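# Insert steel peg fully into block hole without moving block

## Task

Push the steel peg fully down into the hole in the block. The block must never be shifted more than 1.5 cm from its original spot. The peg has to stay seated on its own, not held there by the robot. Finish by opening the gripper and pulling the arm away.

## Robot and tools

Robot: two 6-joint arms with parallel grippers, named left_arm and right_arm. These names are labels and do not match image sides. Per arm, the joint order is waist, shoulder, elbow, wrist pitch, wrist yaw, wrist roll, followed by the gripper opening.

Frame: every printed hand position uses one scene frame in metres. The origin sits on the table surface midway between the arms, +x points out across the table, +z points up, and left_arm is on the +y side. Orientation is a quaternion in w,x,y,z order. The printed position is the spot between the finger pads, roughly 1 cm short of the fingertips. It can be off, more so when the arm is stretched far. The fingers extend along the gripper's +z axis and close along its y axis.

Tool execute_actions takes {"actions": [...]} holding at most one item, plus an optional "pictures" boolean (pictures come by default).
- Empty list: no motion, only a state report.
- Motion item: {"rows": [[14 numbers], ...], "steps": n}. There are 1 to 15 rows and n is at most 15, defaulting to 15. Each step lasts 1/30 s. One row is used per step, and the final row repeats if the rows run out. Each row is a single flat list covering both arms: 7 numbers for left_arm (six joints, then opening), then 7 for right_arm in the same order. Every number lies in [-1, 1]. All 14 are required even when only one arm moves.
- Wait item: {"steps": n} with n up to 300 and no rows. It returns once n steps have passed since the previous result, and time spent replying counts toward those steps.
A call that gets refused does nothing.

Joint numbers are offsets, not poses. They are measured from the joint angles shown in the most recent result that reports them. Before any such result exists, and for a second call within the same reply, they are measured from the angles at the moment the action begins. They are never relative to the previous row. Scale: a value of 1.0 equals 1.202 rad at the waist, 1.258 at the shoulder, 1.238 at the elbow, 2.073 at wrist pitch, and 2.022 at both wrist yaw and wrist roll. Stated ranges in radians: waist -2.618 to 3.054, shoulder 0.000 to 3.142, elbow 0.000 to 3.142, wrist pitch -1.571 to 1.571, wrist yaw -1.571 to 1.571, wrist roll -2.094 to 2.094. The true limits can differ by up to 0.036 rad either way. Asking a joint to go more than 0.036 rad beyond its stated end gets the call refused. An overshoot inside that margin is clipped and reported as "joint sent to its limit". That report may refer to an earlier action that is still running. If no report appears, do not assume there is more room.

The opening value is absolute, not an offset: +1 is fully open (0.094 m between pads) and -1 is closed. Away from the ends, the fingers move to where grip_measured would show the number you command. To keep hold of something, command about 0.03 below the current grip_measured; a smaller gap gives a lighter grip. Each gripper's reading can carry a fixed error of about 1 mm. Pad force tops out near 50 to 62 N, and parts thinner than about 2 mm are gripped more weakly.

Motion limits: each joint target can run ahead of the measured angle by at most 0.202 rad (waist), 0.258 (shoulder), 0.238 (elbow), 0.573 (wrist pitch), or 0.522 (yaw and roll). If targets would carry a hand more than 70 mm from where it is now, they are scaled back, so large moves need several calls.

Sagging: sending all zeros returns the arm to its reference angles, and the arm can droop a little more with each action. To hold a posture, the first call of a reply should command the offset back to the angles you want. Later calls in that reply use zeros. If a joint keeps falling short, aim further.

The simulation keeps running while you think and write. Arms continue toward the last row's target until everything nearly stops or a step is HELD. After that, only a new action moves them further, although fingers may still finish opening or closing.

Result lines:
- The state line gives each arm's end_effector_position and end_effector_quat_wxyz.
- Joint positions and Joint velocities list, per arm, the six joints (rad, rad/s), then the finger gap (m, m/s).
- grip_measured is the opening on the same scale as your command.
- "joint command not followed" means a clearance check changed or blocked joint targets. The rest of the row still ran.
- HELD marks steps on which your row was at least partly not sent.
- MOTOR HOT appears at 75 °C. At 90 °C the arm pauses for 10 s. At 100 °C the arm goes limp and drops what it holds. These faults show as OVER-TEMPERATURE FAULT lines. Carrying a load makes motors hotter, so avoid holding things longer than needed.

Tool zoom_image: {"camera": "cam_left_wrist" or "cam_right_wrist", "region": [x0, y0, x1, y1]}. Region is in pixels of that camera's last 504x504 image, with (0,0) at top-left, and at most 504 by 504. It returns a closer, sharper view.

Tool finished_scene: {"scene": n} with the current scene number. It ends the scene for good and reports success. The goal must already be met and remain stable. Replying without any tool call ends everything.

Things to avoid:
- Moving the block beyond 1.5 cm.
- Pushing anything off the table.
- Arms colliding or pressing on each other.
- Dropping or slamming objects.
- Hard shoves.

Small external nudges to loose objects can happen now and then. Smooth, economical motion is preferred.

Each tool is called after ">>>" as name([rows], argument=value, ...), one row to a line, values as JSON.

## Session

>>> execute_actions(actions=[])

Scene clock: 0.00 s of 4600.00 s.
left_arm: end_effector_position=(+0.5663, +0.4021, +0.3990) grip_measured=+1.000 end_effector_quat_wxyz=(+0.652, +0.198, +0.659, +0.318) | right_arm: end_effector_position=(+0.0784, -0.0341, +0.1901) grip_measured=+1.000 end_effector_quat_wxyz=(-0.420, +0.723, -0.396, -0.380)
Joint positions: left_arm=[-0.138  1.658  1.435  0.276 -0.106  0.751  0.094] | right_arm=[ 0.591  1.229  0.702 -0.111 -0.924 -0.869  0.094]
Joint velocities: left_arm=[-0.017 -0.007 -0.002  0.022 -0.007  0.007  0.   ] | right_arm=[-0.017 -0.012 -0.022 -0.022  0.051 -0.022  0.   ]

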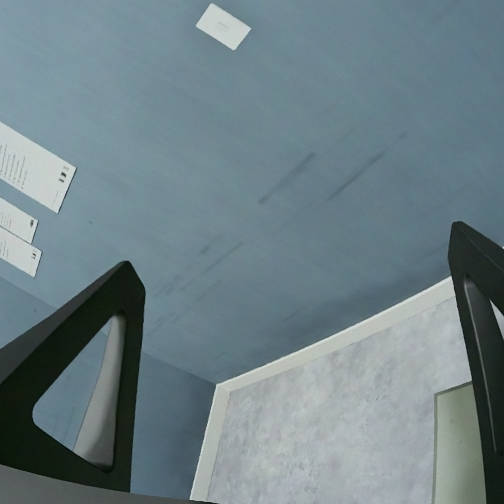

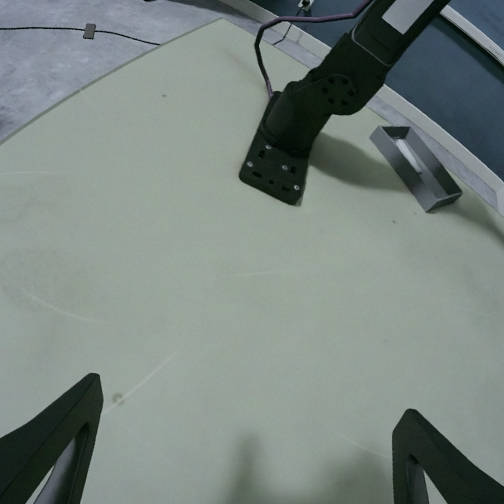

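>>> execute_actions([
  {"rows":[[0.36,-0.13,-0.02,-0.81,0.052,-0.371,1,-0.74,0,0.57,-0.62,0.457,0.43,1]],"steps":15},
], pictures=false)

>>> execute_actions([
  {"steps":20},
])

Scene clock: 8.10 s of 4600.00 s.
left_arm: end_effector_position=(+0.3896, +0.5557, +0.2194) grip_measured=+1.000 end_effector_quat_wxyz=(+0.312, -0.186, +0.925, +0.115) | right_arm: end_effector_position=(+0.2616, -0.3221, +0.2571) grip_measured=+1.000 end_effector_quat_wxyz=(+0.299, -0.096, +0.948, +0.051)
Joint positions: left_arm=[ 0.298  1.537  1.418 -0.775 -0.036  0.109  0.094] | right_arm=[-0.151  1.238  1.372 -1.102 -0.133 -0.123  0.094]
Joint velocities: left_arm=[ 0.002 -0.027 -0.042 -2.293  0.139 -0.418  0.   ] | right_arm=[-1.844  0.002  0.383 -1.311  0.652  0.623  0.   ]
Steps of this call (steps 1 to 90: nothing new was sent; then 4.60 s passed at rest; steps 91 to 105: all 15 steps of this action). Readings (joint positions):
91: left_arm=[-0.124 1.648 1.435 0.230 -0.085 0.697] | right_arm=[0.575 1.229 0.730 -0.184 -0.877 -0.812]
92: left_arm=[-0.098 1.628 1.428 0.154 -0.064 0.632] | right_arm=[0.533 1.233 0.775 -0.275 -0.805 -0.739]
94: left_arm=[-0.016 1.590 1.420 0.011 -0.046 0.507] | right_arm=[0.429 1.238 0.880 -0.428 -0.657 -0.597]
98: left_arm=[0.171 1.549 1.420 -0.241 -0.038 0.307] | right_arm=[0.232 1.238 1.091 -0.690 -0.392 -0.354]
105: the state above

Scene clock: 8.77 s of 4600.00 s.
left_arm: end_effector_position=(+0.2666, +0.4851, +0.1665) grip_measured=+1.000 end_effector_quat_wxyz=(+0.034, -0.240, +0.970, +0.016) | right_arm: end_effector_position=(+0.2036, -0.3830, +0.2296) grip_measured=+1.000 end_effector_quat_wxyz=(+0.171, +0.048, +0.984, -0.006)
Joint positions: left_arm=[ 0.298  1.521  1.408 -1.384 -0.014  0.009  0.094] | right_arm=[-0.298  1.238  1.386 -1.376 -0.008 -0.01   0.094]
Joint velocities: left_arm=[-0.002  0.012  0.002 -0.081  0.022 -0.022  0.   ] | right_arm=[-0.017  0.007 -0.007 -0.022 -0.007 -0.051  0.   ]
Steps of this call (steps 1 to 20: the robot went on to your last target). Readings (joint positions):
1: left_arm=[0.298 1.537 1.417 -0.852 -0.032 0.095] | right_arm=[-0.213 1.238 1.382 -1.147 -0.105 -0.100]
2: left_arm=[0.298 1.537 1.416 -0.929 -0.031 0.083] | right_arm=[-0.259 1.238 1.386 -1.189 -0.077 -0.081]
4: left_arm=[0.298 1.537 1.414 -1.080 -0.025 0.059] | right_arm=[-0.296 1.238 1.386 -1.259 -0.039 -0.053]
8: left_arm=[0.298 1.529 1.408 -1.279 -0.018 0.029] | right_arm=[-0.298 1.238 1.386 -1.335 -0.019 -0.027]
20: the state above

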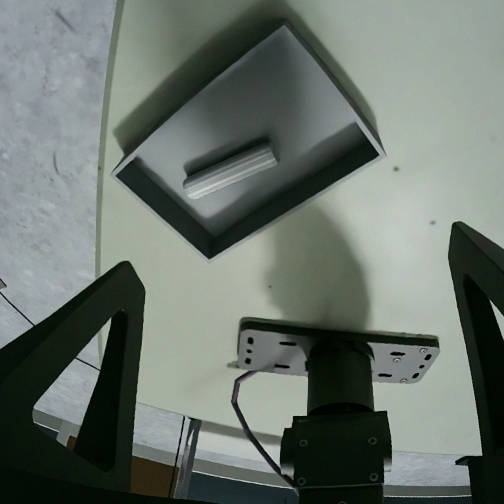

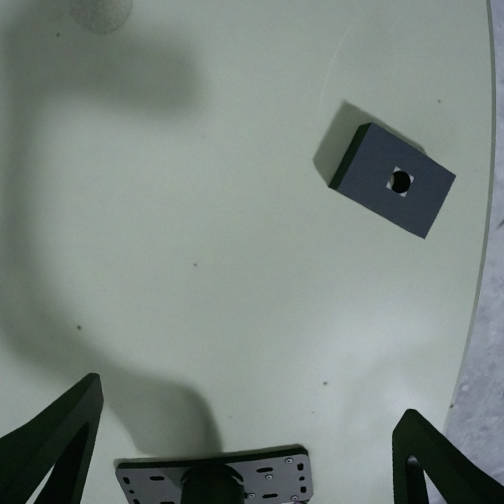

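>>> execute_actions([
  {"rows":[[0.05,-0.03,-0.06,0.04,0,-0.3,0.2,0.1,0,-0.1,0.2,0,0,0.4],[0.1,-0.06,-0.12,0.08,0,-0.6,0.2,0.2,0,-0.2,0.4,0,0,0.4],[0.15,-0.09,-0.18,0.125,0,-0.85,0.2,0.4,0,-0.3,1,0,0,0.4],[0.195,-0.105,-0.24,0.125,0,-0.85,0.2,0.6,0,-0.3,1,0,0,0.4],[0.195,-0.105,-0.3,0.125,0,-0.85,0.2,0.8,0,-0.3,1,0,0,0.4],[0.195,-0.105,-0.357,0.125,0.007,-0.85,0.2,0.975,0,-0.5,1,0,0.005,0.4]],"steps":15},
], pictures=false)

>>> execute_actions([
  {"steps":20},
])

Scene clock: 23.73 s of 4600.00 s.
left_arm: end_effector_position=(+0.1807, +0.4942, +0.0752) grip_measured=+0.203 end_effector_quat_wxyz=(+0.023, +0.882, -0.471, -0.011) | right_arm: end_effector_position=(+0.2499, -0.1068, +0.1658) grip_measured=+0.402 end_effector_quat_wxyz=(+0.434, -0.308, +0.831, +0.158)
Joint positions: left_arm=[ 0.539  1.409  0.945 -1.159 -0.005 -1.427  0.057] | right_arm=[ 0.512  1.262  0.774 -0.122 -0.004 -0.008  0.066]
Joint velocities: left_arm=[ 0.017  0.002 -0.007  0.066  0.007 -1.868 -0.001] | right_arm=[ 1.194 -0.002 -0.007  1.985  0.051 -0.007 -0.   ]
From where the robot then was, a joint's target lay farther than a number of 1.0 reaches, so one or more steps of this call were cut to that.
Steps of this call (steps 1 to 30: the robot went on to your last target; steps 31 to 90: nothing new was sent; then 11.47 s passed at rest; steps 91 to 105: all 15 steps of this action). Readings (joint positions):
91: left_arm=[0.304 1.517 1.397 -1.375 -0.009 -0.073] | right_arm=[-0.280 1.232 1.366 -1.328 0.002 -0.009]
92: left_arm=[0.325 1.503 1.364 -1.341 -0.004 -0.172] | right_arm=[-0.237 1.223 1.324 -1.236 0.007 -0.009]
94: left_arm=[0.420 1.454 1.247 -1.249 0.000 -0.370] | right_arm=[-0.126 1.220 1.215 -1.048 0.007 -0.009]
98: left_arm=[0.540 1.408 0.997 -1.186 -0.014 -0.772] | right_arm=[0.122 1.230 0.953 -0.636 0.007 -0.009]
105: the state above

Scene clock: 24.40 s of 4600.00 s.
left_arm: end_effector_position=(+0.1848, +0.4972, +0.0749) grip_measured=+0.203 end_effector_quat_wxyz=(+0.013, +0.938, -0.347, -0.008) | right_arm: end_effector_position=(+0.1582, +0.0143, +0.3632) grip_measured=+0.402 end_effector_quat_wxyz=(+0.671, -0.325, +0.537, +0.395)
Joint positions: left_arm=[ 0.539  1.409  0.945 -1.138 -0.002 -1.7    0.057] | right_arm=[ 0.874  1.248  0.774  0.687 -0.013 -0.008  0.066]
Joint velocities: left_arm=[ 0.002 -0.007  0.017 -0.022  0.022 -0.11  -0.001] | right_arm=[-0.017 -0.002  0.017  0.066  0.007 -0.037 -0.   ]
Steps of this call (steps 1 to 20: the robot went on to your last target). Readings (joint positions):
1: left_arm=[0.539 1.409 0.945 -1.154 -0.005 -1.483] | right_arm=[0.554 1.262 0.774 -0.053 -0.003 -0.008]
2: left_arm=[0.539 1.409 0.945 -1.151 -0.004 -1.527] | right_arm=[0.596 1.262 0.774 0.013 -0.003 -0.008]
4: left_arm=[0.539 1.409 0.945 -1.147 -0.004 -1.591] | right_arm=[0.680 1.262 0.774 0.143 -0.003 -0.008]
8: left_arm=[0.539 1.409 0.945 -1.142 -0.003 -1.658] | right_arm=[0.830 1.262 0.774 0.410 -0.007 -0.008]
20: the state above

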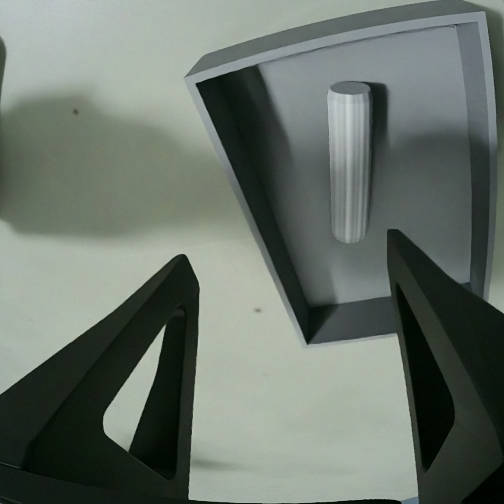

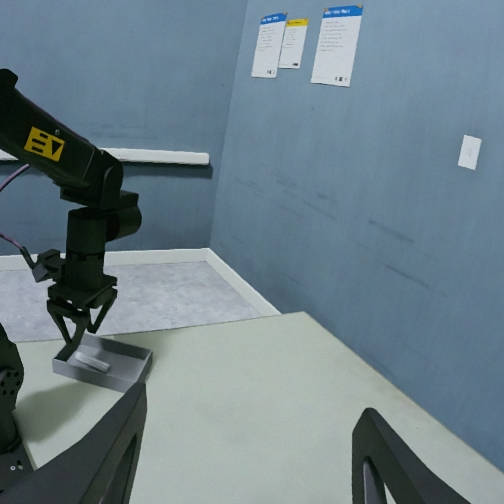

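>>> execute_actions([
  {"rows":[[0.02,0,0.005,0.073,0,0.03,0.05,0,0,-0.1,0.1,0.005,0.005,0.4],[0.05,0,0.005,0.073,0,0.03,0.05,0,0,-0.15,0.2,0.005,0.005,0.4],[0.05,0.01,0.005,0.073,0,0.03,0.05,0,0.05,-0.2,0.3,0.005,0.005,0.4],[0.05,0.02,0.005,0.073,0,0.03,0.05,0,0.1,-0.25,0.35,0.005,0.005,0.4],[0.05,0.035,0.005,0.073,0,0.03,0.05,0,0.15,-0.3,0.35,0.005,0.005,0.4],[0.05,0.05,0.005,0.073,0,0.03,0.05,0,0.2,-0.35,0.35,0.005,0.005,0.4],[0.05,0.065,0.005,0.073,0,0.03,0.05,0,0.25,-0.395,0.35,0.005,0.005,0.4],[0.05,0.08,0.005,0.073,0,0.03,0.05,0,0.3,-0.395,0.35,0.005,0.005,0.4],[0.05,0.092,0.005,0.073,0,0.03,0.05,0,0.34,-0.395,0.35,0.005,0.005,0.4]],"steps":15},
])

Scene clock: 34.93 s of 4600.00 s.
left_arm: end_effector_position=(+0.1961, +0.5241, +0.0495) grip_measured=+0.053 end_effector_quat_wxyz=(+0.007, +0.938, -0.345, -0.002) | right_arm: end_effector_position=(+0.1459, -0.0084, +0.1264) grip_measured=+0.402 end_effector_quat_wxyz=(+0.582, -0.379, +0.632, +0.343)
Joint positions: left_arm=[ 0.594  1.527  0.945 -1.004  0.003 -1.648  0.049] | right_arm=[ 0.874  1.697  0.284  1.326 -0.011 -0.008  0.066]
Joint velocities: left_arm=[-0.012 -0.002 -0.002  0.051  0.007 -0.051 -0.002] | right_arm=[-0.012 -0.007 -0.012  0.564 -0.022 -0.022  0.001]
Steps of this call (steps 1 to 30: the robot went on to your last target; steps 31 to 90: nothing new was sent; then 7.03 s passed at rest; steps 91 to 105: all 15 steps of this action). Readings (joint positions):
91: left_arm=[0.541 1.409 0.945 -1.126 -0.001 -1.695] | right_arm=[0.874 1.248 0.758 0.734 -0.013 -0.008]
92: left_arm=[0.552 1.409 0.945 -1.103 0.002 -1.685] | right_arm=[0.874 1.247 0.719 0.810 -0.013 -0.008]
94: left_arm=[0.581 1.410 0.945 -1.062 0.003 -1.671] | right_arm=[0.874 1.270 0.608 1.025 -0.012 -0.008]
98: left_arm=[0.594 1.460 0.945 -1.023 0.003 -1.656] | right_arm=[0.874 1.456 0.409 1.253 -0.012 -0.008]
105: the state above

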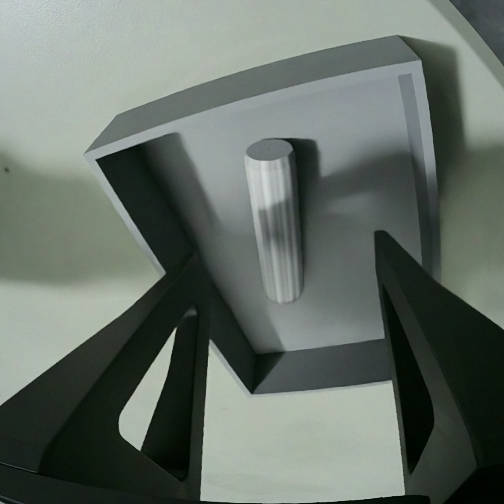

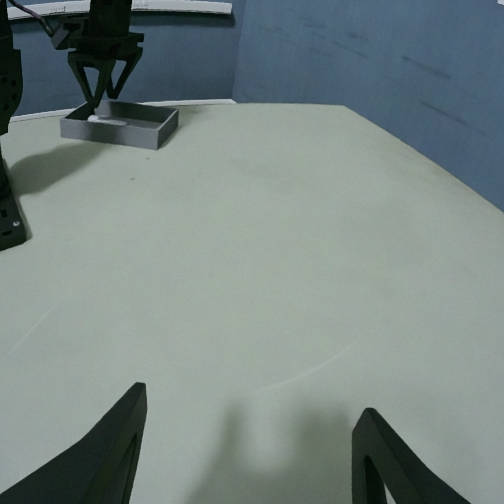

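>>> execute_actions([
  {"rows":[[-0.018,0,-0.01,0.02,0,0,-0.15,0,-0.02,0,0.043,0,0,0.4],[-0.018,0.004,-0.02,0.03,0,0,-0.15,0,-0.02,0,0.043,0,0,0.4],[-0.018,0.008,-0.03,0.04,0,0,-0.15,0,-0.02,0,0.043,0,0,0.4],[-0.018,0.012,-0.04,0.048,0,0,-0.15,0,-0.02,0,0.043,0,0,0.4],[-0.018,0.016,-0.05,0.056,0,0,-0.15,0,-0.02,0,0.043,0,0,0.4],[-0.018,0.02,-0.06,0.064,0,0,-0.15,0,-0.02,0,0.043,0,0,0.4],[-0.018,0.024,-0.07,0.072,0,0,-0.15,0,-0.02,0,0.043,0,0,0.4],[-0.018,0.028,-0.084,0.072,0,0,-0.15,0,-0.02,0,0.043,0,0,0.4]],"steps":15},
])

Scene clock: 46.07 s of 4600.00 s.
left_arm: end_effector_position=(+0.1929, +0.5158, +0.0187) grip_measured=-0.147 end_effector_quat_wxyz=(+0.013, +0.935, -0.353, -0.004) | right_arm: end_effector_position=(+0.1463, -0.0079, +0.1529) grip_measured=+0.402 end_effector_quat_wxyz=(+0.614, -0.361, +0.602, +0.362)
Joint positions: left_arm=[ 0.579  1.559  0.843 -0.882  0.003 -1.646  0.04 ] | right_arm=[ 0.874  1.688  0.284  1.418 -0.011 -0.008  0.066]
Joint velocities: left_arm=[-0.007  0.002  0.002  0.168  0.007 -0.022 -0.   ] | right_arm=[ 0.002 -0.002  0.007  0.022 -0.081  0.022 -0.   ]
Steps of this call (steps 1 to 30: the robot went on to your last target; steps 31 to 90: nothing new was sent; then 7.63 s passed at rest; steps 91 to 105: all 15 steps of this action). Readings (joint positions):
91: left_arm=[0.592 1.527 0.945 -0.999 0.003 -1.646] | right_arm=[0.874 1.688 0.284 1.417 -0.011 -0.008]
92: left_arm=[0.588 1.527 0.943 -0.991 0.003 -1.646] | right_arm=[0.874 1.688 0.284 1.417 -0.011 -0.008]
94: left_arm=[0.581 1.527 0.928 -0.965 0.003 -1.646] | right_arm=[0.874 1.688 0.284 1.418 -0.011 -0.008]
98: left_arm=[0.579 1.538 0.878 -0.911 0.003 -1.646] | right_arm=[0.874 1.688 0.284 1.418 -0.011 -0.008]
105: the state above

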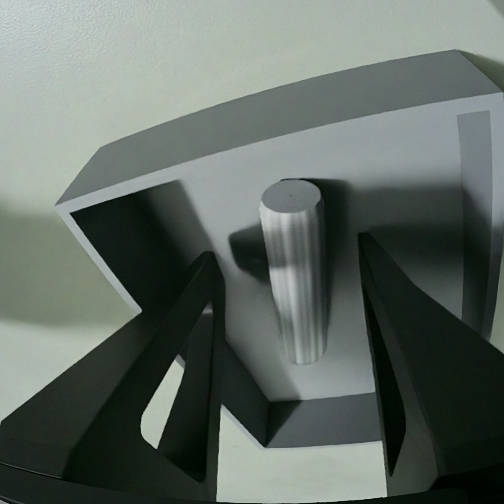

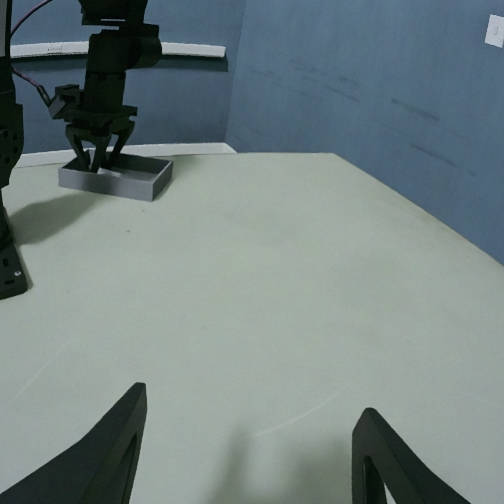

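>>> execute_actions([
  {"rows":[[0,0.015,0,0.013,0,0,-0.2,0,0,0,-0.005,0,0,0.4],[0,0.015,0,0.013,0,0,-0.25,0,0,0,-0.005,0,0,0.4],[0,0.015,0,0.013,0,0,-0.3,0,0,0,-0.005,0,0,0.4],[0,0.015,0,0.013,0,0,-0.4,0,0,0,-0.005,0,0,0.4],[0,0.015,0,0.013,0,0,-0.5,0,0,0,-0.005,0,0,0.4],[0,0.015,0,0.013,0,0,-0.55,0,0,0,-0.005,0,0,0.4],[0,0.015,0,0.013,0,0,-0.6,0,0,0,-0.005,0,0,0.4],[0,0.015,0,0.013,0,0,-0.64,0,0,0,-0.005,0,0,0.4],[0,0.015,0,0.013,0,0,-0.68,0,0,0,-0.005,0,0,0.4],[0,0.015,0,0.013,0,0,-0.72,0,0,0,-0.005,0,0,0.4]],"steps":15},
])

Scene clock: 56.30 s of 4600.00 s.
left_arm: end_effector_position=(+0.1952, +0.5181, +0.0183) grip_measured=-0.699 end_effector_quat_wxyz=(+0.008, +0.935, -0.353, -0.002) | right_arm: end_effector_position=(+0.1463, -0.0079, +0.1529) grip_measured=+0.402 end_effector_quat_wxyz=(+0.614, -0.361, +0.602, +0.362)
Joint positions: left_arm=[ 0.579  1.561  0.843 -0.868  0.003 -1.646  0.014] | right_arm=[ 0.874  1.688  0.284  1.418 -0.011 -0.008  0.066]
Joint velocities: left_arm=[ 0.002  0.012 -0.017  0.066 -0.007 -0.022  0.   ] | right_arm=[ 0.007 -0.022  0.007  0.066 -0.066  0.007  0.   ]
Steps of this call (steps 1 to 30: the robot went on to your last target; steps 31 to 90: nothing new was sent; then 6.73 s passed at rest; steps 91 to 105: all 15 steps of this action). Readings (joint positions):
91: left_arm=[0.579 1.559 0.843 -0.869 0.003 -1.646] | right_arm=[0.874 1.688 0.284 1.418 -0.011 -0.008]
92: left_arm=[0.579 1.559 0.843 -0.869 0.003 -1.646] | right_arm=[0.874 1.688 0.284 1.418 -0.011 -0.008]
94: left_arm=[0.579 1.559 0.843 -0.869 0.003 -1.646] | right_arm=[0.874 1.688 0.284 1.418 -0.011 -0.008]
98: left_arm=[0.579 1.559 0.843 -0.869 0.003 -1.646] | right_arm=[0.874 1.688 0.284 1.418 -0.011 -0.008]
105: the state above

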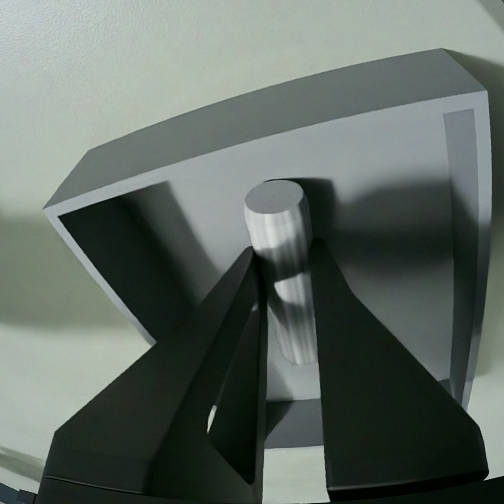

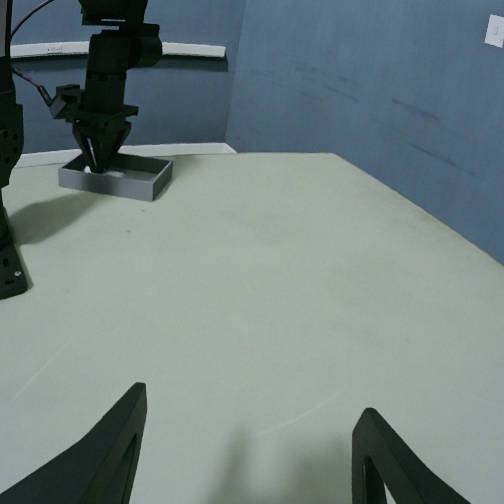

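>>> execute_actions([
  {"rows":[[0,-0.02,0.02,-0.03,0,0,-0.725,0,0,0,-0.005,0,0,0.4],[0,-0.03,0.04,-0.06,0,0,-0.725,0,0,0,-0.005,0,0,0.4],[0,-0.04,0.07,-0.09,0,0,-0.725,0,0,0,-0.005,0,0,0.4],[0,-0.05,0.1,-0.12,0,0,-0.725,0,0,0,-0.005,0,0,0.4],[0,-0.05,0.14,-0.15,0,0,-0.725,0,0,0,-0.005,0,0,0.4],[0,-0.05,0.18,-0.18,0,0,-0.725,0,0,0,-0.005,0,0,0.4],[0,-0.05,0.22,-0.2,0,0,-0.725,0,0,0,-0.005,0,0,0.4],[-0.03,-0.05,0.26,-0.22,0,0,-0.725,0,0,0,-0.005,0,0,0.4],[-0.08,-0.05,0.3,-0.25,0,0,-0.725,0,0,0,-0.005,0,0,0.4],[-0.15,-0.03,0.35,-0.27,0,-0.05,-0.725,0,0,0,-0.005,0,0,0.4],[-0.9,0,0.45,-0.29,0,-0.183,-0.725,0,0,0,-0.005,0,0,0.4]],"steps":15},
], pictures=false)

Scene clock: 65.07 s of 4600.00 s.
left_arm: end_effector_position=(+0.2912, +0.4596, +0.1554) grip_measured=-0.699 end_effector_quat_wxyz=(-0.033, +0.905, -0.424, +0.024) | right_arm: end_effector_position=(+0.1463, -0.0079, +0.1529) grip_measured=+0.402 end_effector_quat_wxyz=(+0.614, -0.361, +0.602, +0.362)
Joint positions: left_arm=[ 0.181  1.552  1.393 -1.331 -0.009 -1.889  0.014] | right_arm=[ 0.874  1.688  0.284  1.418 -0.011 -0.008  0.066]
Joint velocities: left_arm=[-2.127 -0.007  0.364 -0.3    0.007 -0.842  0.001] | right_arm=[ 0.007 -0.022  0.012 -0.037 -0.037 -0.037  0.   ]
Steps of this call (steps 1 to 15: the robot went on to your last target; steps 16 to 90: nothing new was sent; then 5.27 s passed at rest; steps 91 to 105: all 15 steps of this action). Readings (joint positions):
91: left_arm=[0.579 1.561 0.844 -0.872 0.003 -1.646] | right_arm=[0.874 1.688 0.284 1.418 -0.011 -0.008]
92: left_arm=[0.579 1.561 0.848 -0.885 0.003 -1.646] | right_arm=[0.874 1.688 0.284 1.418 -0.011 -0.008]
94: left_arm=[0.579 1.557 0.877 -0.952 0.003 -1.646] | right_arm=[0.874 1.688 0.284 1.418 -0.011 -0.008]
98: left_arm=[0.575 1.540 1.044 -1.136 0.002 -1.646] | right_arm=[0.874 1.688 0.284 1.418 -0.011 -0.008]
105: the state above

>>> execute_actions([
  {"rows":[[-0.61,0.03,0.04,-0.07,0,-0.062,-0.725,0,0,0,-0.005,0,0,0.4],[-0.66,0.06,0.08,-0.07,0,-0.062,-0.725,0,0,0,-0.005,0,0,0.4],[-0.72,0.09,0.12,-0.07,0,-0.062,-0.725,0,0,0,-0.005,0,0,0.4],[-0.78,0.12,0.16,-0.07,0,-0.062,-0.725,0,0,0,-0.005,0,0,0.4],[-0.84,0.15,0.2,-0.07,0,-0.062,-0.725,0,0,0,-0.005,0,0,0.4],[-0.9,0.18,0.24,-0.07,0,-0.062,-0.725,0,0,0,-0.005,0,0,0.4],[-0.95,0.2,0.273,-0.07,0,-0.062,-0.725,0,0,0,-0.005,0,0,0.4],[-1,0.2,0.273,-0.07,0,-0.062,-0.725,0,0,0,-0.005,0,0,0.4]],"steps":15},
], pictures=false)

Scene clock: 74.53 s of 4600.00 s.
left_arm: end_effector_position=(+0.2480, +0.0967, +0.1557) grip_measured=-0.700 end_effector_quat_wxyz=(-0.008, -0.548, +0.836, -0.005) | right_arm: end_effector_position=(+0.1463, -0.0079, +0.1529) grip_measured=+0.402 end_effector_quat_wxyz=(+0.614, -0.361, +0.602, +0.362)
Joint positions: left_arm=[-1.043  1.825  1.704 -1.442  0.017 -2.01   0.014] | right_arm=[ 0.874  1.688  0.284  1.418 -0.011 -0.008  0.066]
Joint velocities: left_arm=[ 0.242 -0.012 -0.007 -0.125 -0.051 -0.007  0.   ] | right_arm=[ 0.002  0.002 -0.007  0.037 -0.037  0.007  0.001]
Steps of this call (steps 1 to 30: the robot went on to your last target; steps 31 to 90: nothing new was sent; then 5.97 s passed at rest; steps 91 to 105: all 15 steps of this action). Readings (joint positions):
91: left_arm=[-0.514 1.570 1.401 -1.446 0.017 -2.009] | right_arm=[0.874 1.688 0.284 1.418 -0.011 -0.008]
92: left_arm=[-0.531 1.580 1.415 -1.456 0.008 -2.009] | right_arm=[0.874 1.688 0.284 1.418 -0.011 -0.008]
94: left_arm=[-0.617 1.630 1.485 -1.477 -0.009 -2.010] | right_arm=[0.874 1.688 0.284 1.418 -0.011 -0.008]
98: left_arm=[-0.886 1.779 1.674 -1.458 -0.016 -2.010] | right_arm=[0.874 1.688 0.284 1.418 -0.011 -0.008]
105: the state above

>>> execute_actions([
  {"rows":[[-0.01,-0.018,0.022,-0.012,-0.01,0,-0.725,0,0,0,-0.005,0,0,0.4],[-0.04,-0.018,0.022,-0.012,-0.01,0,-0.725,0,0,0,-0.005,0,0,0.4],[-0.065,-0.018,0.022,-0.012,-0.01,0,-0.725,0,0,0,-0.005,0,0,0.4],[-0.085,-0.018,0.022,-0.012,-0.01,0,-0.725,0,0.02,0.03,-0.02,0,0,0.4],[-0.1,-0.018,0.022,-0.012,-0.01,0,-0.725,0,0.04,0.06,-0.035,0,0,0.4],[-0.105,-0.018,0.022,-0.012,-0.01,0,-0.725,0,0.06,0.1,-0.045,0,0,0.4],[-0.105,-0.018,0.022,-0.012,-0.01,0,-0.725,0,0.078,0.135,-0.045,0,0,0.4]],"steps":15},
])

Scene clock: 82.23 s of 4600.00 s.
left_arm: end_effector_position=(+0.2123, +0.0722, +0.1557) grip_measured=-0.700 end_effector_quat_wxyz=(-0.004, -0.492, +0.871, +0.000) | right_arm: end_effector_position=(+0.1643, +0.0242, +0.1570) grip_measured=+0.402 end_effector_quat_wxyz=(+0.615, -0.360, +0.601, +0.362)
Joint positions: left_arm=[-1.175  1.825  1.704 -1.451  0.009 -2.01   0.014] | right_arm=[ 0.874  1.774  0.434  1.36  -0.011 -0.008  0.066]
Joint velocities: left_arm=[ 0.002 -0.002  0.007  0.007  0.007  0.037 -0.   ] | right_arm=[ 0.002  0.007  0.007 -0.066 -0.081 -0.007 -0.001]
Steps of this call (steps 1 to 30: the robot went on to your last target; steps 31 to 90: nothing new was sent; then 4.20 s passed at rest; steps 91 to 105: all 15 steps of this action). Readings (joint positions):
91: left_arm=[-1.026 1.825 1.704 -1.451 0.007 -2.010] | right_arm=[0.874 1.688 0.284 1.418 -0.011 -0.008]
92: left_arm=[-1.034 1.825 1.704 -1.451 0.004 -2.010] | right_arm=[0.874 1.688 0.284 1.418 -0.011 -0.008]
94: left_arm=[-1.075 1.825 1.704 -1.451 -0.001 -2.010] | right_arm=[0.874 1.689 0.286 1.418 -0.011 -0.008]
98: left_arm=[-1.171 1.825 1.704 -1.451 0.006 -2.010] | right_arm=[0.874 1.753 0.385 1.380 -0.011 -0.008]
105: the state above

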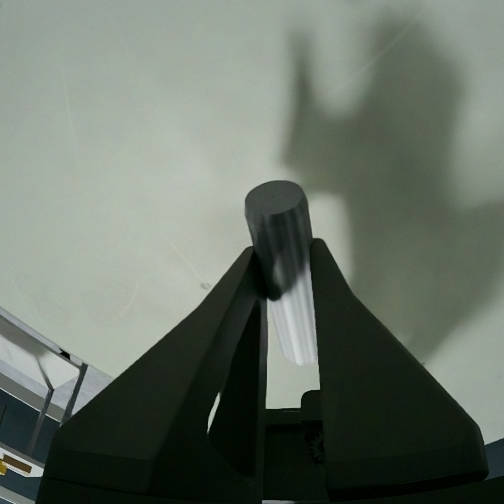

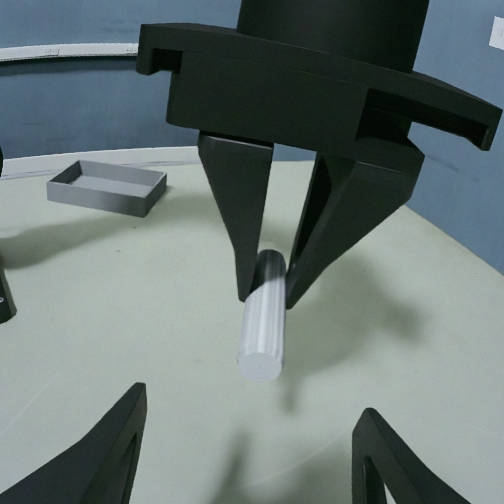

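>>> execute_actions([
  {"rows":[[0,-0.018,0.022,-0.005,0,0,-0.725,-0.008,0.025,0.03,-0.02,0,0,0.2],[0,-0.018,0.022,-0.005,0,0,-0.725,-0.008,0.05,0.06,-0.03,0,0,0.1],[0,-0.018,0.022,-0.005,0,0,-0.725,-0.008,0.075,0.1,-0.03,0,0,0],[0,-0.018,0.022,-0.005,0,0,-0.725,-0.008,0.098,0.131,-0.03,0,0,-0.3]],"steps":15},
])

Scene clock: 89.50 s of 4600.00 s.
left_arm: end_effector_position=(+0.2123, +0.0722, +0.1557) grip_measured=-0.700 end_effector_quat_wxyz=(-0.004, -0.492, +0.871, +0.000) | right_arm: end_effector_position=(+0.1815, +0.0551, +0.1520) grip_measured=-0.298 end_effector_quat_wxyz=(+0.614, -0.361, +0.602, +0.362)
Joint positions: left_arm=[-1.175  1.825  1.704 -1.451  0.009 -2.01   0.014] | right_arm=[ 0.874  1.887  0.576  1.326 -0.011 -0.008  0.033]
Joint velocities: left_arm=[ 0.012 -0.022 -0.012 -0.007  0.007  0.022 -0.001] | right_arm=[ 0.012 -0.002 -0.007 -0.037 -0.037  0.066 -0.   ]
Steps of this call (steps 1 to 15: the robot went on to your last target; steps 16 to 90: nothing new was sent; then 3.77 s passed at rest; steps 91 to 105: all 15 steps of this action). Readings (joint positions):
91: left_arm=[-1.175 1.825 1.704 -1.451 0.009 -2.010] | right_arm=[0.874 1.776 0.435 1.354 -0.011 -0.008]
92: left_arm=[-1.175 1.825 1.704 -1.451 0.009 -2.010] | right_arm=[0.874 1.785 0.444 1.351 -0.011 -0.008]
94: left_arm=[-1.175 1.825 1.704 -1.451 0.009 -2.010] | right_arm=[0.874 1.830 0.499 1.343 -0.011 -0.008]
98: left_arm=[-1.175 1.825 1.704 -1.451 0.009 -2.010] | right_arm=[0.874 1.887 0.576 1.329 -0.011 -0.008]
105: the state above

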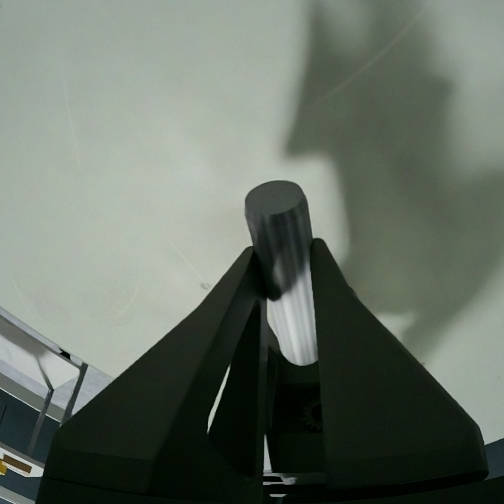

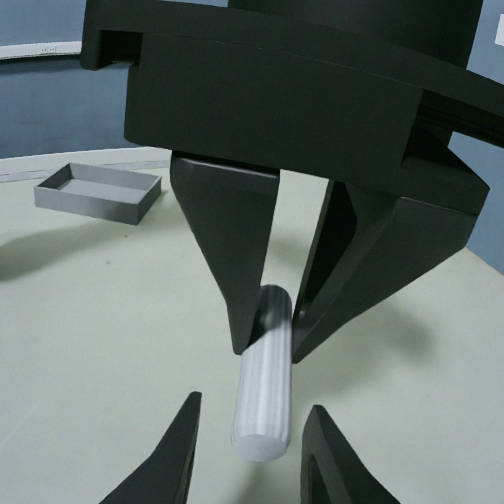

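>>> execute_actions([
  {"rows":[[0,-0.018,0.022,-0.005,0,0,-0.725,-0.012,0.005,0.015,-0.01,0,0,-0.4],[0,-0.018,0.022,-0.005,0,0,-0.725,-0.012,0.005,0.015,-0.01,0,0,-0.45],[0,-0.018,0.022,-0.005,0,0,-0.725,-0.012,0.005,0.015,-0.01,0,0,-0.5],[0,-0.018,0.022,-0.005,0,0,-0.725,-0.012,0.005,0.015,-0.01,0,0,-0.55],[0,-0.018,0.022,-0.005,0,0,-0.725,-0.012,0.005,0.015,-0.01,0,0,-0.6],[0,-0.018,0.022,-0.005,0,0,-0.725,-0.012,0.005,0.015,-0.01,0,0,-0.64],[0,-0.018,0.022,-0.005,0,0,-0.725,-0.012,0.005,0.015,-0.01,0,0,-0.68],[0,-0.018,0.022,-0.005,0,0,-0.725,-0.012,0.005,0.015,-0.01,0,0,-0.725]],"steps":14},
])

Scene clock: 96.87 s of 4600.00 s.
left_arm: end_effector_position=(+0.2123, +0.0721, +0.1557) grip_measured=-0.700 end_effector_quat_wxyz=(-0.004, -0.493, +0.870, +0.000) | right_arm: end_effector_position=(+0.1829, +0.0543, +0.1519) grip_measured=-0.694 end_effector_quat_wxyz=(+0.614, -0.360, +0.602, +0.361)
Joint positions: left_arm=[-1.175  1.825  1.704 -1.451  0.009 -2.011  0.014] | right_arm=[ 0.869  1.887  0.576  1.326 -0.013 -0.008  0.014]
Joint velocities: left_arm=[-0.017  0.002 -0.002 -0.037  0.022 -0.066  0.001] | right_arm=[ 0.017  0.017  0.002 -0.051 -0.037  0.037  0.001]
Steps of this call (steps 1 to 15: the robot went on to your last target; steps 16 to 90: nothing new was sent; then 3.90 s passed at rest; steps 91 to 104: all 14 steps of this action). Readings (joint positions):
91: left_arm=[-1.175 1.825 1.704 -1.451 0.009 -2.010] | right_arm=[0.873 1.887 0.576 1.326 -0.011 -0.008]
92: left_arm=[-1.175 1.825 1.704 -1.451 0.009 -2.010] | right_arm=[0.872 1.887 0.576 1.326 -0.011 -0.008]
94: left_arm=[-1.175 1.825 1.704 -1.451 0.009 -2.010] | right_arm=[0.870 1.887 0.576 1.326 -0.011 -0.008]
98: left_arm=[-1.175 1.825 1.704 -1.451 0.009 -2.010] | right_arm=[0.869 1.887 0.576 1.326 -0.013 -0.008]
104: the state above

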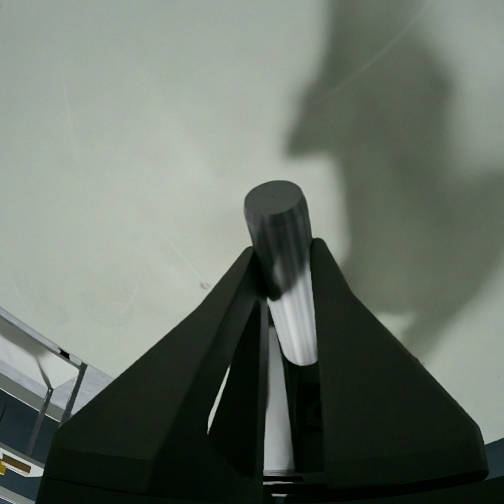

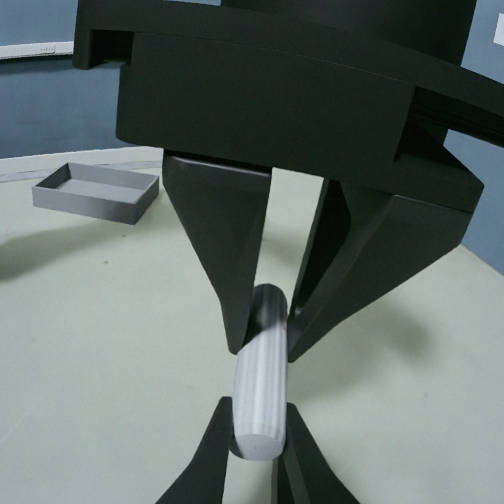

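>>> execute_actions([
  {"rows":[[0,-0.018,0.02,0,0,0,0.5,0,0,0.01,0,0,0,-0.725],[0,-0.018,0.02,0,0,0,0.5,0,0,0.01,0,0,0,-0.725],[0,-0.018,0.02,0,0,0,0.5,0,0,0.01,0,0,0,-0.725],[0,-0.018,0.02,0,0,0,0.5,0,0,0.01,0,0,0,-0.725],[0,-0.018,0.02,0,0,0,0.5,0,0,0.01,0,0,0,-0.725],[0,-0.018,0.02,0,0,0,0.5,0,0,0.01,0,0,0,-0.725],[0,-0.018,0.02,0,0,0,0.5,0,0,0.01,0,0,0,-0.725],[0.04,-0.03,0.02,0,0,0,0.5,0,0,0.01,0,0,0,-0.725],[0.08,-0.05,0.02,0,0,0,0.5,0,0,0.01,0,0,0,-0.725],[0.14,-0.08,0.02,0,0,0,0.5,0,0,0.01,0,0,0,-0.725],[0.35,-0.15,0,0,0,0,0.5,0,0,0.01,0,0,0,-0.725]],"steps":15},
], pictures=false)

>>> execute_actions([
  {"rows":[[0.15,-0.15,-0.05,0,0,0.2,1,0,-0.05,0,-0.05,0,0,-0.725],[0.2,-0.2,-0.1,0,0,0.4,1,0,-0.1,0,-0.1,0,0,-0.725],[0.3,-0.3,-0.2,0,0,0.6,1,-0.05,-0.2,0,-0.15,0,0,-0.725],[0.3,-0.4,-0.3,0,0,0.99,1,-0.1,-0.3,0,-0.2,0,0,-0.725],[0.3,-0.4,-0.4,0.1,0,0.99,1,-0.9,-0.25,0.7,-0.95,0,0,-0.725]],"steps":15},
], pictures=false)

>>> execute_actions([
  {"steps":10},
], pictures=false)

Scene clock: 111.73 s of 4600.00 s.
left_arm: end_effector_position=(+0.2879, +0.1499, +0.1957) grip_measured=+0.497 end_effector_quat_wxyz=(+0.004, -0.629, +0.774, -0.070) | right_arm: end_effector_position=(+0.1829, +0.0543, +0.1516) grip_measured=-0.694 end_effector_quat_wxyz=(+0.614, -0.361, +0.603, +0.361)
Joint positions: left_arm=[-0.84   1.694  1.699 -1.438  0.027 -2.011  0.07 ] | right_arm=[ 0.869  1.887  0.576  1.325 -0.013 -0.008  0.014]
Joint velocities: left_arm=[ 1.849 -0.72  -0.022  0.037 -0.168 -0.095  0.   ] | right_arm=[ 0.002  0.007 -0.002 -0.007 -0.007 -0.095 -0.001]
Steps of this call (steps 1 to 15: the robot went on to your last target; steps 16 to 90: nothing new was sent; then 11.37 s passed at rest; steps 91 to 105: all 15 steps of this action). Readings (joint positions):
91: left_arm=[-1.175 1.825 1.704 -1.451 0.009 -2.011] | right_arm=[0.869 1.887 0.576 1.326 -0.013 -0.008]
92: left_arm=[-1.175 1.825 1.704 -1.451 0.009 -2.011] | right_arm=[0.869 1.887 0.576 1.325 -0.013 -0.008]
94: left_arm=[-1.175 1.825 1.704 -1.451 0.009 -2.011] | right_arm=[0.869 1.887 0.576 1.325 -0.013 -0.008]
98: left_arm=[-1.171 1.825 1.704 -1.451 0.012 -2.011] | right_arm=[0.869 1.887 0.576 1.325 -0.013 -0.008]
105: the state above

Scene clock: 112.23 s of 4600.00 s.
left_arm: end_effector_position=(+0.2572, +0.2836, +0.1919) grip_measured=+0.998 end_effector_quat_wxyz=(+0.137, -0.162, +0.974, -0.075) | right_arm: end_effector_position=(+0.4192, -0.1208, +0.2989) grip_measured=-0.695 end_effector_quat_wxyz=(+0.618, -0.187, +0.748, +0.153)
Joint positions: left_arm=[-0.472  1.187  1.207 -1.277  0.019 -0.61   0.094] | right_arm=[ 0.273  1.602  1.216  0.196 -0.027 -0.008  0.014]
Joint velocities: left_arm=[-0.012 -0.007  0.002  0.168  0.037  2.806 -0.001] | right_arm=[-1.546 -0.022  1.692 -2.469  0.11   0.022  0.   ]
Steps of this call (steps 1 to 15: all 15 steps of this action). Readings (joint positions):
1: left_arm=[-0.774 1.659 1.688 -1.429 0.026 -1.952] | right_arm=[0.869 1.880 0.576 1.310 -0.013 -0.008]
2: left_arm=[-0.708 1.613 1.657 -1.414 0.026 -1.862] | right_arm=[0.869 1.860 0.576 1.270 -0.013 -0.008]
4: left_arm=[-0.579 1.485 1.547 -1.392 0.025 -1.696] | right_arm=[0.846 1.755 0.574 1.125 -0.026 -0.008]
8: left_arm=[-0.471 1.202 1.263 -1.330 0.013 -1.305] | right_arm=[0.663 1.616 0.767 0.785 -0.038 -0.008]
15: the state above

Scene clock: 112.57 s of 4600.00 s.
left_arm: end_effector_position=(+0.2622, +0.2822, +0.1936) grip_measured=+0.998 end_effector_quat_wxyz=(+0.163, +0.098, +0.981, -0.039) | right_arm: end_effector_position=(+0.4336, -0.3686, +0.2624) grip_measured=-0.695 end_effector_quat_wxyz=(+0.468, +0.007, +0.884, -0.008)
Joint positions: left_arm=[-0.472  1.187  1.207 -1.255  0.019 -0.081  0.094] | right_arm=[-0.212  1.58   1.418 -0.435  0.    -0.008  0.014]
Joint velocities: left_arm=[ 0.007  0.007  0.002 -0.007  0.007  0.447 -0.   ] | right_arm=[-0.701  0.017  0.007 -1.56   0.183  0.066 -0.001]
Steps of this call (steps 1 to 10: the robot went on to your last target). Readings (joint positions):
1: left_arm=[-0.472 1.187 1.207 -1.271 0.019 -0.511] | right_arm=[0.217 1.602 1.274 0.114 -0.026 -0.008]
2: left_arm=[-0.472 1.187 1.207 -1.267 0.019 -0.414] | right_arm=[0.162 1.601 1.324 0.040 -0.024 -0.008]
4: left_arm=[-0.472 1.187 1.207 -1.261 0.019 -0.270] | right_arm=[0.053 1.592 1.385 -0.085 -0.020 -0.008]
8: left_arm=[-0.472 1.187 1.207 -1.256 0.019 -0.119] | right_arm=[-0.143 1.580 1.417 -0.315 -0.013 -0.008]
10: the state above

>>> execute_actions([
  {"rows":[[-0.1,0,0,0.2,0.1,0.04,1,-0.05,0,0.06,-0.2,-0.017,0,-0.725],[-0.2,0,0,0.4,0.2,0.04,1,-0.1,0,0.12,-0.3,-0.017,0,-0.725],[-0.56,0.1,0.08,0.99,0.31,0.04,1,-0.15,0.02,0.18,-0.4,-0.017,0,-0.725],[-0.56,0.1,0.08,0.99,0.31,0.04,1,-0.2,0.04,0.245,-0.49,-0.017,0,-0.725],[-0.56,0.1,0.08,0.99,0.31,0.04,1,-0.25,0.06,0.245,-0.49,-0.017,0,-0.725],[-0.56,0.1,0.08,0.99,0.31,0.04,1,-0.3,0.08,0.245,-0.49,-0.017,0,-0.725],[-0.56,0.1,0.08,0.99,0.31,0.04,1,-0.3,0.1,0.245,-0.49,-0.017,0,-0.725],[-0.56,0.1,0.08,0.99,0.31,0.04,1,-0.3,0.12,0.245,-0.49,-0.017,0,-0.725],[-0.56,0.1,0.08,0.99,0.31,0.04,1,-0.3,0.14,0.245,-0.49,-0.017,0,-0.725],[-0.56,0.1,0.08,0.99,0.31,0.04,1,-0.3,0.16,0.245,-0.49,-0.017,0,-0.725],[-0.56,0.64,0.09,0.99,0.31,0.04,1,-0.3,0.17,0.245,-0.49,-0.017,0,-0.725]],"steps":15},
], pictures=false)

>>> execute_actions([
  {"steps":25},
])

Scene clock: 123.93 s of 4600.00 s.
left_arm: end_effector_position=(+0.2705, -0.0030, +0.2565) grip_measured=+0.998 end_effector_quat_wxyz=(+0.316, +0.422, +0.772, -0.356) | right_arm: end_effector_position=(+0.2814, -0.4902, +0.1631) grip_measured=-0.695 end_effector_quat_wxyz=(+0.043, +0.192, +0.980, +0.001)
Joint positions: left_arm=[-0.978  1.458  1.281 -0.48   0.462 -0.014  0.094] | right_arm=[-0.584  1.808  1.709 -1.387 -0.019 -0.008  0.014]
Joint velocities: left_arm=[-1.057  1.316  0.159  1.853  0.476  0.007 -0.001] | right_arm=[ 0.095  0.354  0.002 -0.403 -0.022 -0.037  0.001]
Steps of this call (steps 1 to 30: the robot went on to your last target; steps 31 to 90: nothing new was sent; then 7.87 s passed at rest; steps 91 to 105: all 15 steps of this action). Readings (joint positions):
91: left_arm=[-0.486 1.187 1.203 -1.223 0.031 -0.015] | right_arm=[-0.225 1.582 1.428 -0.664 -0.011 -0.008]
92: left_arm=[-0.519 1.188 1.202 -1.169 0.062 -0.015] | right_arm=[-0.240 1.587 1.457 -0.732 -0.024 -0.008]
94: left_arm=[-0.588 1.209 1.215 -1.076 0.147 -0.015] | right_arm=[-0.309 1.609 1.551 -0.918 -0.039 -0.008]
98: left_arm=[-0.722 1.263 1.234 -0.874 0.295 -0.015] | right_arm=[-0.522 1.659 1.690 -1.181 -0.035 -0.008]
105: the state above

Scene clock: 124.77 s of 4600.00 s.
left_arm: end_effector_position=(+0.2696, -0.1746, +0.2559) grip_measured=+0.998 end_effector_quat_wxyz=(+0.515, +0.499, +0.476, -0.509) | right_arm: end_effector_position=(+0.2709, -0.4829, +0.1615) grip_measured=-0.695 end_effector_quat_wxyz=(+0.018, +0.190, +0.981, +0.009)
Joint positions: left_arm=[-1.151  2.009  1.299  0.769  0.631 -0.005  0.094] | right_arm=[-0.58   1.811  1.709 -1.437 -0.025 -0.008  0.014]
Joint velocities: left_arm=[ 0.002 -0.017 -0.002  0.066  0.037  0.051 -0.   ] | right_arm=[ 0.002 -0.007  0.007  0.022  0.037 -0.037  0.   ]
Steps of this call (steps 1 to 25: the robot went on to your last target). Readings (joint positions):
1: left_arm=[-1.015 1.508 1.285 -0.412 0.481 -0.014] | right_arm=[-0.582 1.817 1.709 -1.397 -0.021 -0.008]
2: left_arm=[-1.049 1.562 1.289 -0.339 0.501 -0.013] | right_arm=[-0.580 1.818 1.709 -1.405 -0.023 -0.008]
4: left_arm=[-1.103 1.689 1.298 -0.164 0.541 -0.012] | right_arm=[-0.580 1.815 1.709 -1.417 -0.024 -0.008]
8: left_arm=[-1.151 1.980 1.310 0.268 0.594 -0.009] | right_arm=[-0.580 1.811 1.709 -1.431 -0.025 -0.008]
25: the state above

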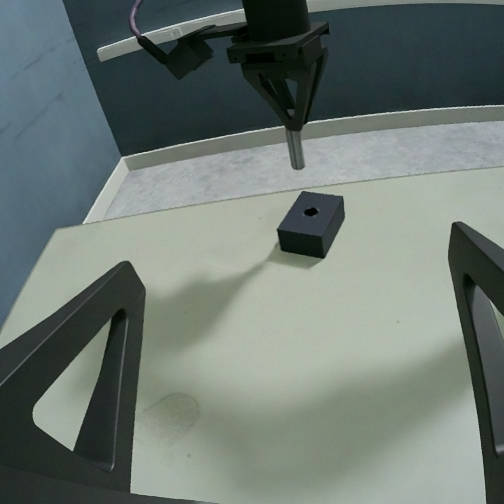

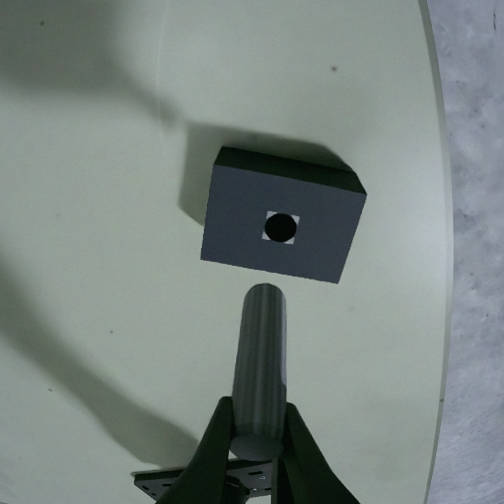

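>>> execute_actions([
  {"rows":[[0,-0.012,0.015,0.013,0,0,1,-0.022,-0.015,-0.03,0.025,-0.004,0,-0.725],[0,-0.012,0.015,0.013,0,0,1,-0.022,-0.02,-0.06,0.045,-0.004,0,-0.725],[0,-0.012,0.015,0.013,0,0,1,-0.022,-0.025,-0.09,0.06,-0.004,0,-0.725],[0,-0.012,0.015,0.013,0,0,1,-0.022,-0.03,-0.115,0.075,-0.004,0,-0.725],[0,-0.012,0.015,0.013,0,0,1,-0.022,-0.035,-0.14,0.09,-0.004,0,-0.725],[0,-0.012,0.015,0.013,0,0,1,-0.022,-0.043,-0.16,0.09,-0.004,0,-0.725],[0,-0.012,0.015,0.013,0,0,1,-0.022,-0.043,-0.18,0.09,-0.004,0,-0.725]],"steps":15},
], pictures=false)

>>> execute_actions([
  {"steps":10},
])

>>> zoom_image(camera="cam_left_wrist", region=[250,145,370,265])

>>> zoom_image(camera="cam_right_wrist", region=[200,230,330,360])

Scene clock: 135.83 s of 4600.00 s.
left_arm: end_effector_position=(+0.2690, -0.1745, +0.2575) grip_measured=+0.998 end_effector_quat_wxyz=(+0.516, +0.500, +0.473, -0.510) | right_arm: end_effector_position=(+0.2588, -0.4843, +0.1187) grip_measured=-0.695 end_effector_quat_wxyz=(+0.010, +0.200, +0.980, +0.012)
Joint positions: left_arm=[-1.151  2.009  1.299  0.776  0.635 -0.005  0.094] | right_arm=[-0.599  1.776  1.496 -1.275 -0.027 -0.008  0.014]
Joint velocities: left_arm=[-0.012 -0.017 -0.002 -0.037  0.022  0.051  0.001] | right_arm=[-0.017  0.012 -0.007  0.125 -0.022 -0.095  0.   ]
Steps of this call (steps 1 to 30: the robot went on to your last target; steps 31 to 90: nothing new was sent; then 7.57 s passed at rest; steps 91 to 105: all 15 steps of this action). Readings (joint positions):
91: left_arm=[-1.151 2.009 1.299 0.776 0.635 -0.005] | right_arm=[-0.581 1.810 1.706 -1.432 -0.026 -0.008]
92: left_arm=[-1.151 2.009 1.299 0.776 0.635 -0.005] | right_arm=[-0.585 1.806 1.694 -1.417 -0.027 -0.008]
94: left_arm=[-1.151 2.009 1.299 0.776 0.635 -0.005] | right_arm=[-0.593 1.791 1.644 -1.372 -0.027 -0.008]
98: left_arm=[-1.151 2.009 1.299 0.776 0.635 -0.005] | right_arm=[-0.599 1.776 1.528 -1.306 -0.027 -0.008]
105: the state above

Scene clock: 136.17 s of 4600.00 s.
left_arm: end_effector_position=(+0.2690, -0.1745, +0.2575) grip_measured=+0.998 end_effector_quat_wxyz=(+0.516, +0.500, +0.473, -0.510) | right_arm: end_effector_position=(+0.2616, -0.4855, +0.1187) grip_measured=-0.695 end_effector_quat_wxyz=(+0.016, +0.200, +0.980, +0.011)
Joint positions: left_arm=[-1.151  2.009  1.299  0.776  0.635 -0.005  0.094] | right_arm=[-0.599  1.776  1.496 -1.263 -0.027 -0.008  0.014]
Joint velocities: left_arm=[ 0.002  0.012  0.007  0.037 -0.081 -0.007  0.   ] | right_arm=[-0.002  0.007  0.022  0.022  0.022  0.081  0.   ]
Steps of this call (steps 1 to 10: the robot went on to your last target). Readings (joint positions):
1: left_arm=[-1.151 2.009 1.299 0.776 0.635 -0.005] | right_arm=[-0.599 1.776 1.496 -1.272 -0.027 -0.008]
2: left_arm=[-1.151 2.009 1.299 0.776 0.635 -0.005] | right_arm=[-0.599 1.776 1.496 -1.270 -0.027 -0.008]
4: left_arm=[-1.151 2.009 1.299 0.776 0.635 -0.005] | right_arm=[-0.599 1.776 1.496 -1.266 -0.027 -0.008]
8: left_arm=[-1.151 2.009 1.299 0.776 0.635 -0.005] | right_arm=[-0.599 1.776 1.496 -1.263 -0.027 -0.008]
10: the state above

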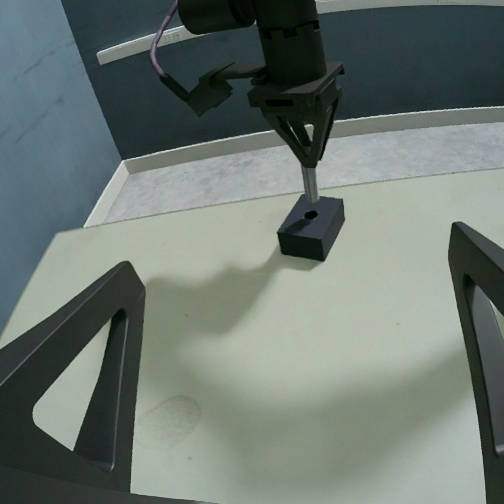

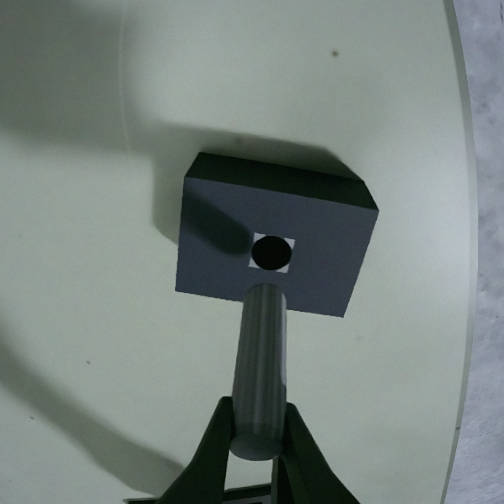

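Region (250, 145, 370, 265) of cam_left_wrist's 504x504 image, scaled by 4.200, with more detail than that image has.

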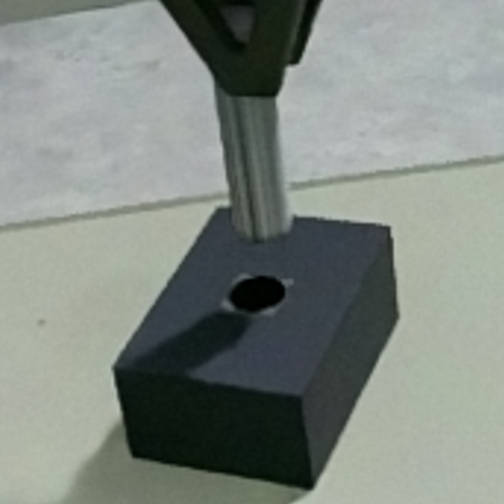

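Region (200, 230, 330, 360) of cam_right_wrist's 504x504 image, scaled by 3.877, with more detail than that image has.

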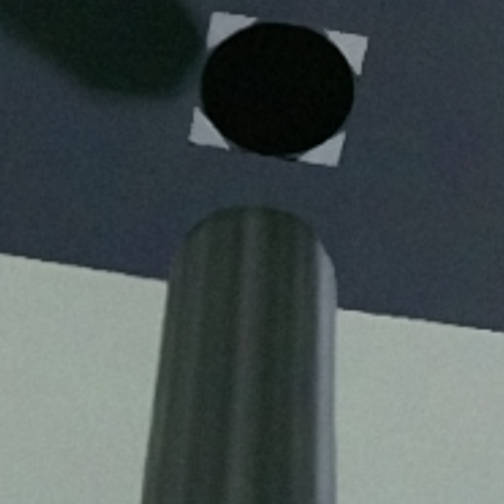

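>>> execute_actions([
  {"rows":[[0,-0.012,0.015,0.008,0,0,1,-0.012,0.01,-0.02,0.03,0,0,-0.725],[0,-0.012,0.015,0.008,0,0,1,-0.012,0.021,-0.037,0.03,0,0,-0.725]],"steps":15},
], pictures=false)

>>> execute_actions([
  {"steps":8},
])

>>> zoom_image(camera="cam_left_wrist", region=[250,145,370,265])

>>> zoom_image(camera="cam_right_wrist", region=[200,230,330,360])

Scene clock: 144.67 s of 4600.00 s.
left_arm: end_effector_position=(+0.2690, -0.1745, +0.2575) grip_measured=+0.998 end_effector_quat_wxyz=(+0.516, +0.500, +0.473, -0.510) | right_arm: end_effector_position=(+0.2649, -0.4886, +0.1040) grip_measured=-0.695 end_effector_quat_wxyz=(+0.015, +0.202, +0.979, +0.011)
Joint positions: left_arm=[-1.151  2.009  1.299  0.776  0.635 -0.005  0.094] | right_arm=[-0.604  1.8    1.467 -1.214 -0.027 -0.008  0.014]
Joint velocities: left_arm=[-0.012 -0.002 -0.002  0.037 -0.022 -0.037  0.001] | right_arm=[ 0.002 -0.012 -0.012  0.037  0.007 -0.007 -0.   ]
Steps of this call (steps 1 to 30: the robot went on to your last target; steps 31 to 90: nothing new was sent; then 5.00 s passed at rest; steps 91 to 105: all 15 steps of this action). Readings (joint positions):
91: left_arm=[-1.151 2.009 1.299 0.776 0.635 -0.005] | right_arm=[-0.599 1.776 1.496 -1.258 -0.027 -0.008]
92: left_arm=[-1.151 2.009 1.299 0.776 0.635 -0.005] | right_arm=[-0.600 1.777 1.493 -1.248 -0.027 -0.008]
94: left_arm=[-1.151 2.009 1.299 0.776 0.635 -0.005] | right_arm=[-0.602 1.781 1.482 -1.231 -0.027 -0.008]
98: left_arm=[-1.151 2.009 1.299 0.776 0.635 -0.005] | right_arm=[-0.604 1.797 1.468 -1.221 -0.027 -0.008]
105: the state above

Scene clock: 144.93 s of 4600.00 s.
left_arm: end_effector_position=(+0.2690, -0.1745, +0.2575) grip_measured=+0.998 end_effector_quat_wxyz=(+0.516, +0.500, +0.473, -0.510) | right_arm: end_effector_position=(+0.2652, -0.4888, +0.1040) grip_measured=-0.695 end_effector_quat_wxyz=(+0.015, +0.202, +0.979, +0.011)
Joint positions: left_arm=[-1.151  2.009  1.299  0.776  0.635 -0.005  0.094] | right_arm=[-0.604  1.8    1.467 -1.212 -0.027 -0.008  0.014]
Joint velocities: left_arm=[-0.002 -0.027 -0.002 -0.007 -0.037 -0.037 -0.001] | right_arm=[ 0.002 -0.007  0.002 -0.022 -0.051  0.037  0.   ]
Steps of this call (steps 1 to 8: the robot went on to your last target). Readings (joint positions):
1: left_arm=[-1.151 2.009 1.299 0.776 0.635 -0.005] | right_arm=[-0.604 1.800 1.467 -1.213 -0.027 -0.008]
2: left_arm=[-1.151 2.009 1.299 0.776 0.635 -0.005] | right_arm=[-0.604 1.800 1.467 -1.213 -0.027 -0.008]
4: left_arm=[-1.151 2.009 1.299 0.776 0.635 -0.005] | right_arm=[-0.604 1.800 1.467 -1.213 -0.027 -0.008]
8: the state above

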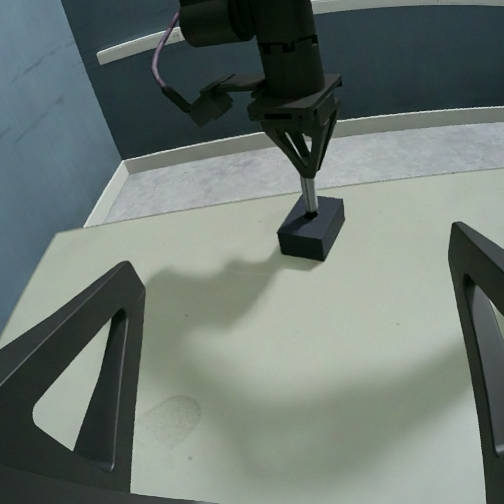

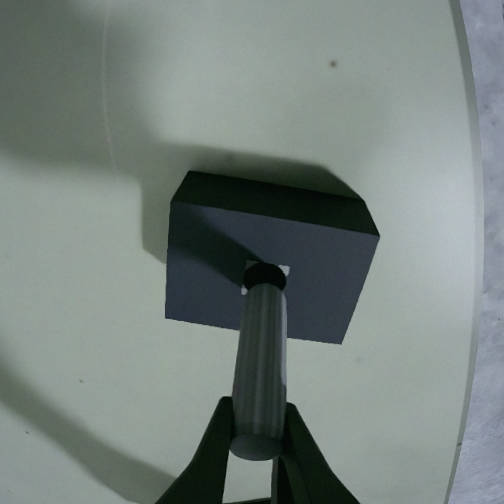

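Region (250, 145, 370, 265) of cam_left_wrist's 504x504 image, scaled by 4.200, with more detail than that image has.

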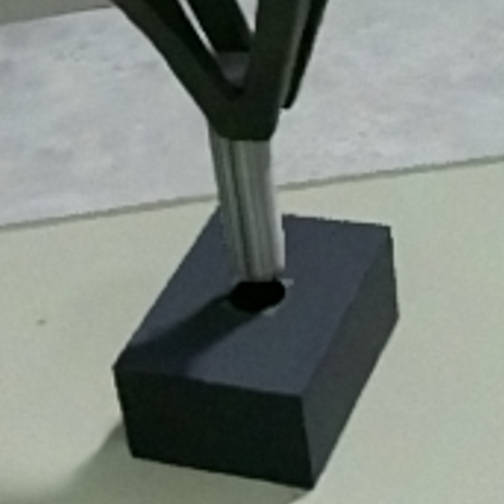

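Region (200, 230, 330, 360) of cam_right_wrist's 504x504 image, scaled by 3.877, with more detail than that image has.

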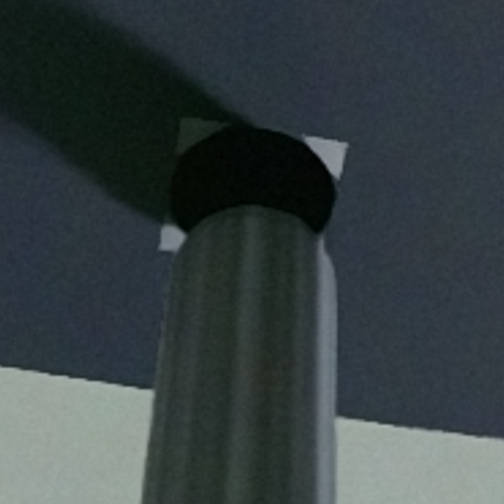

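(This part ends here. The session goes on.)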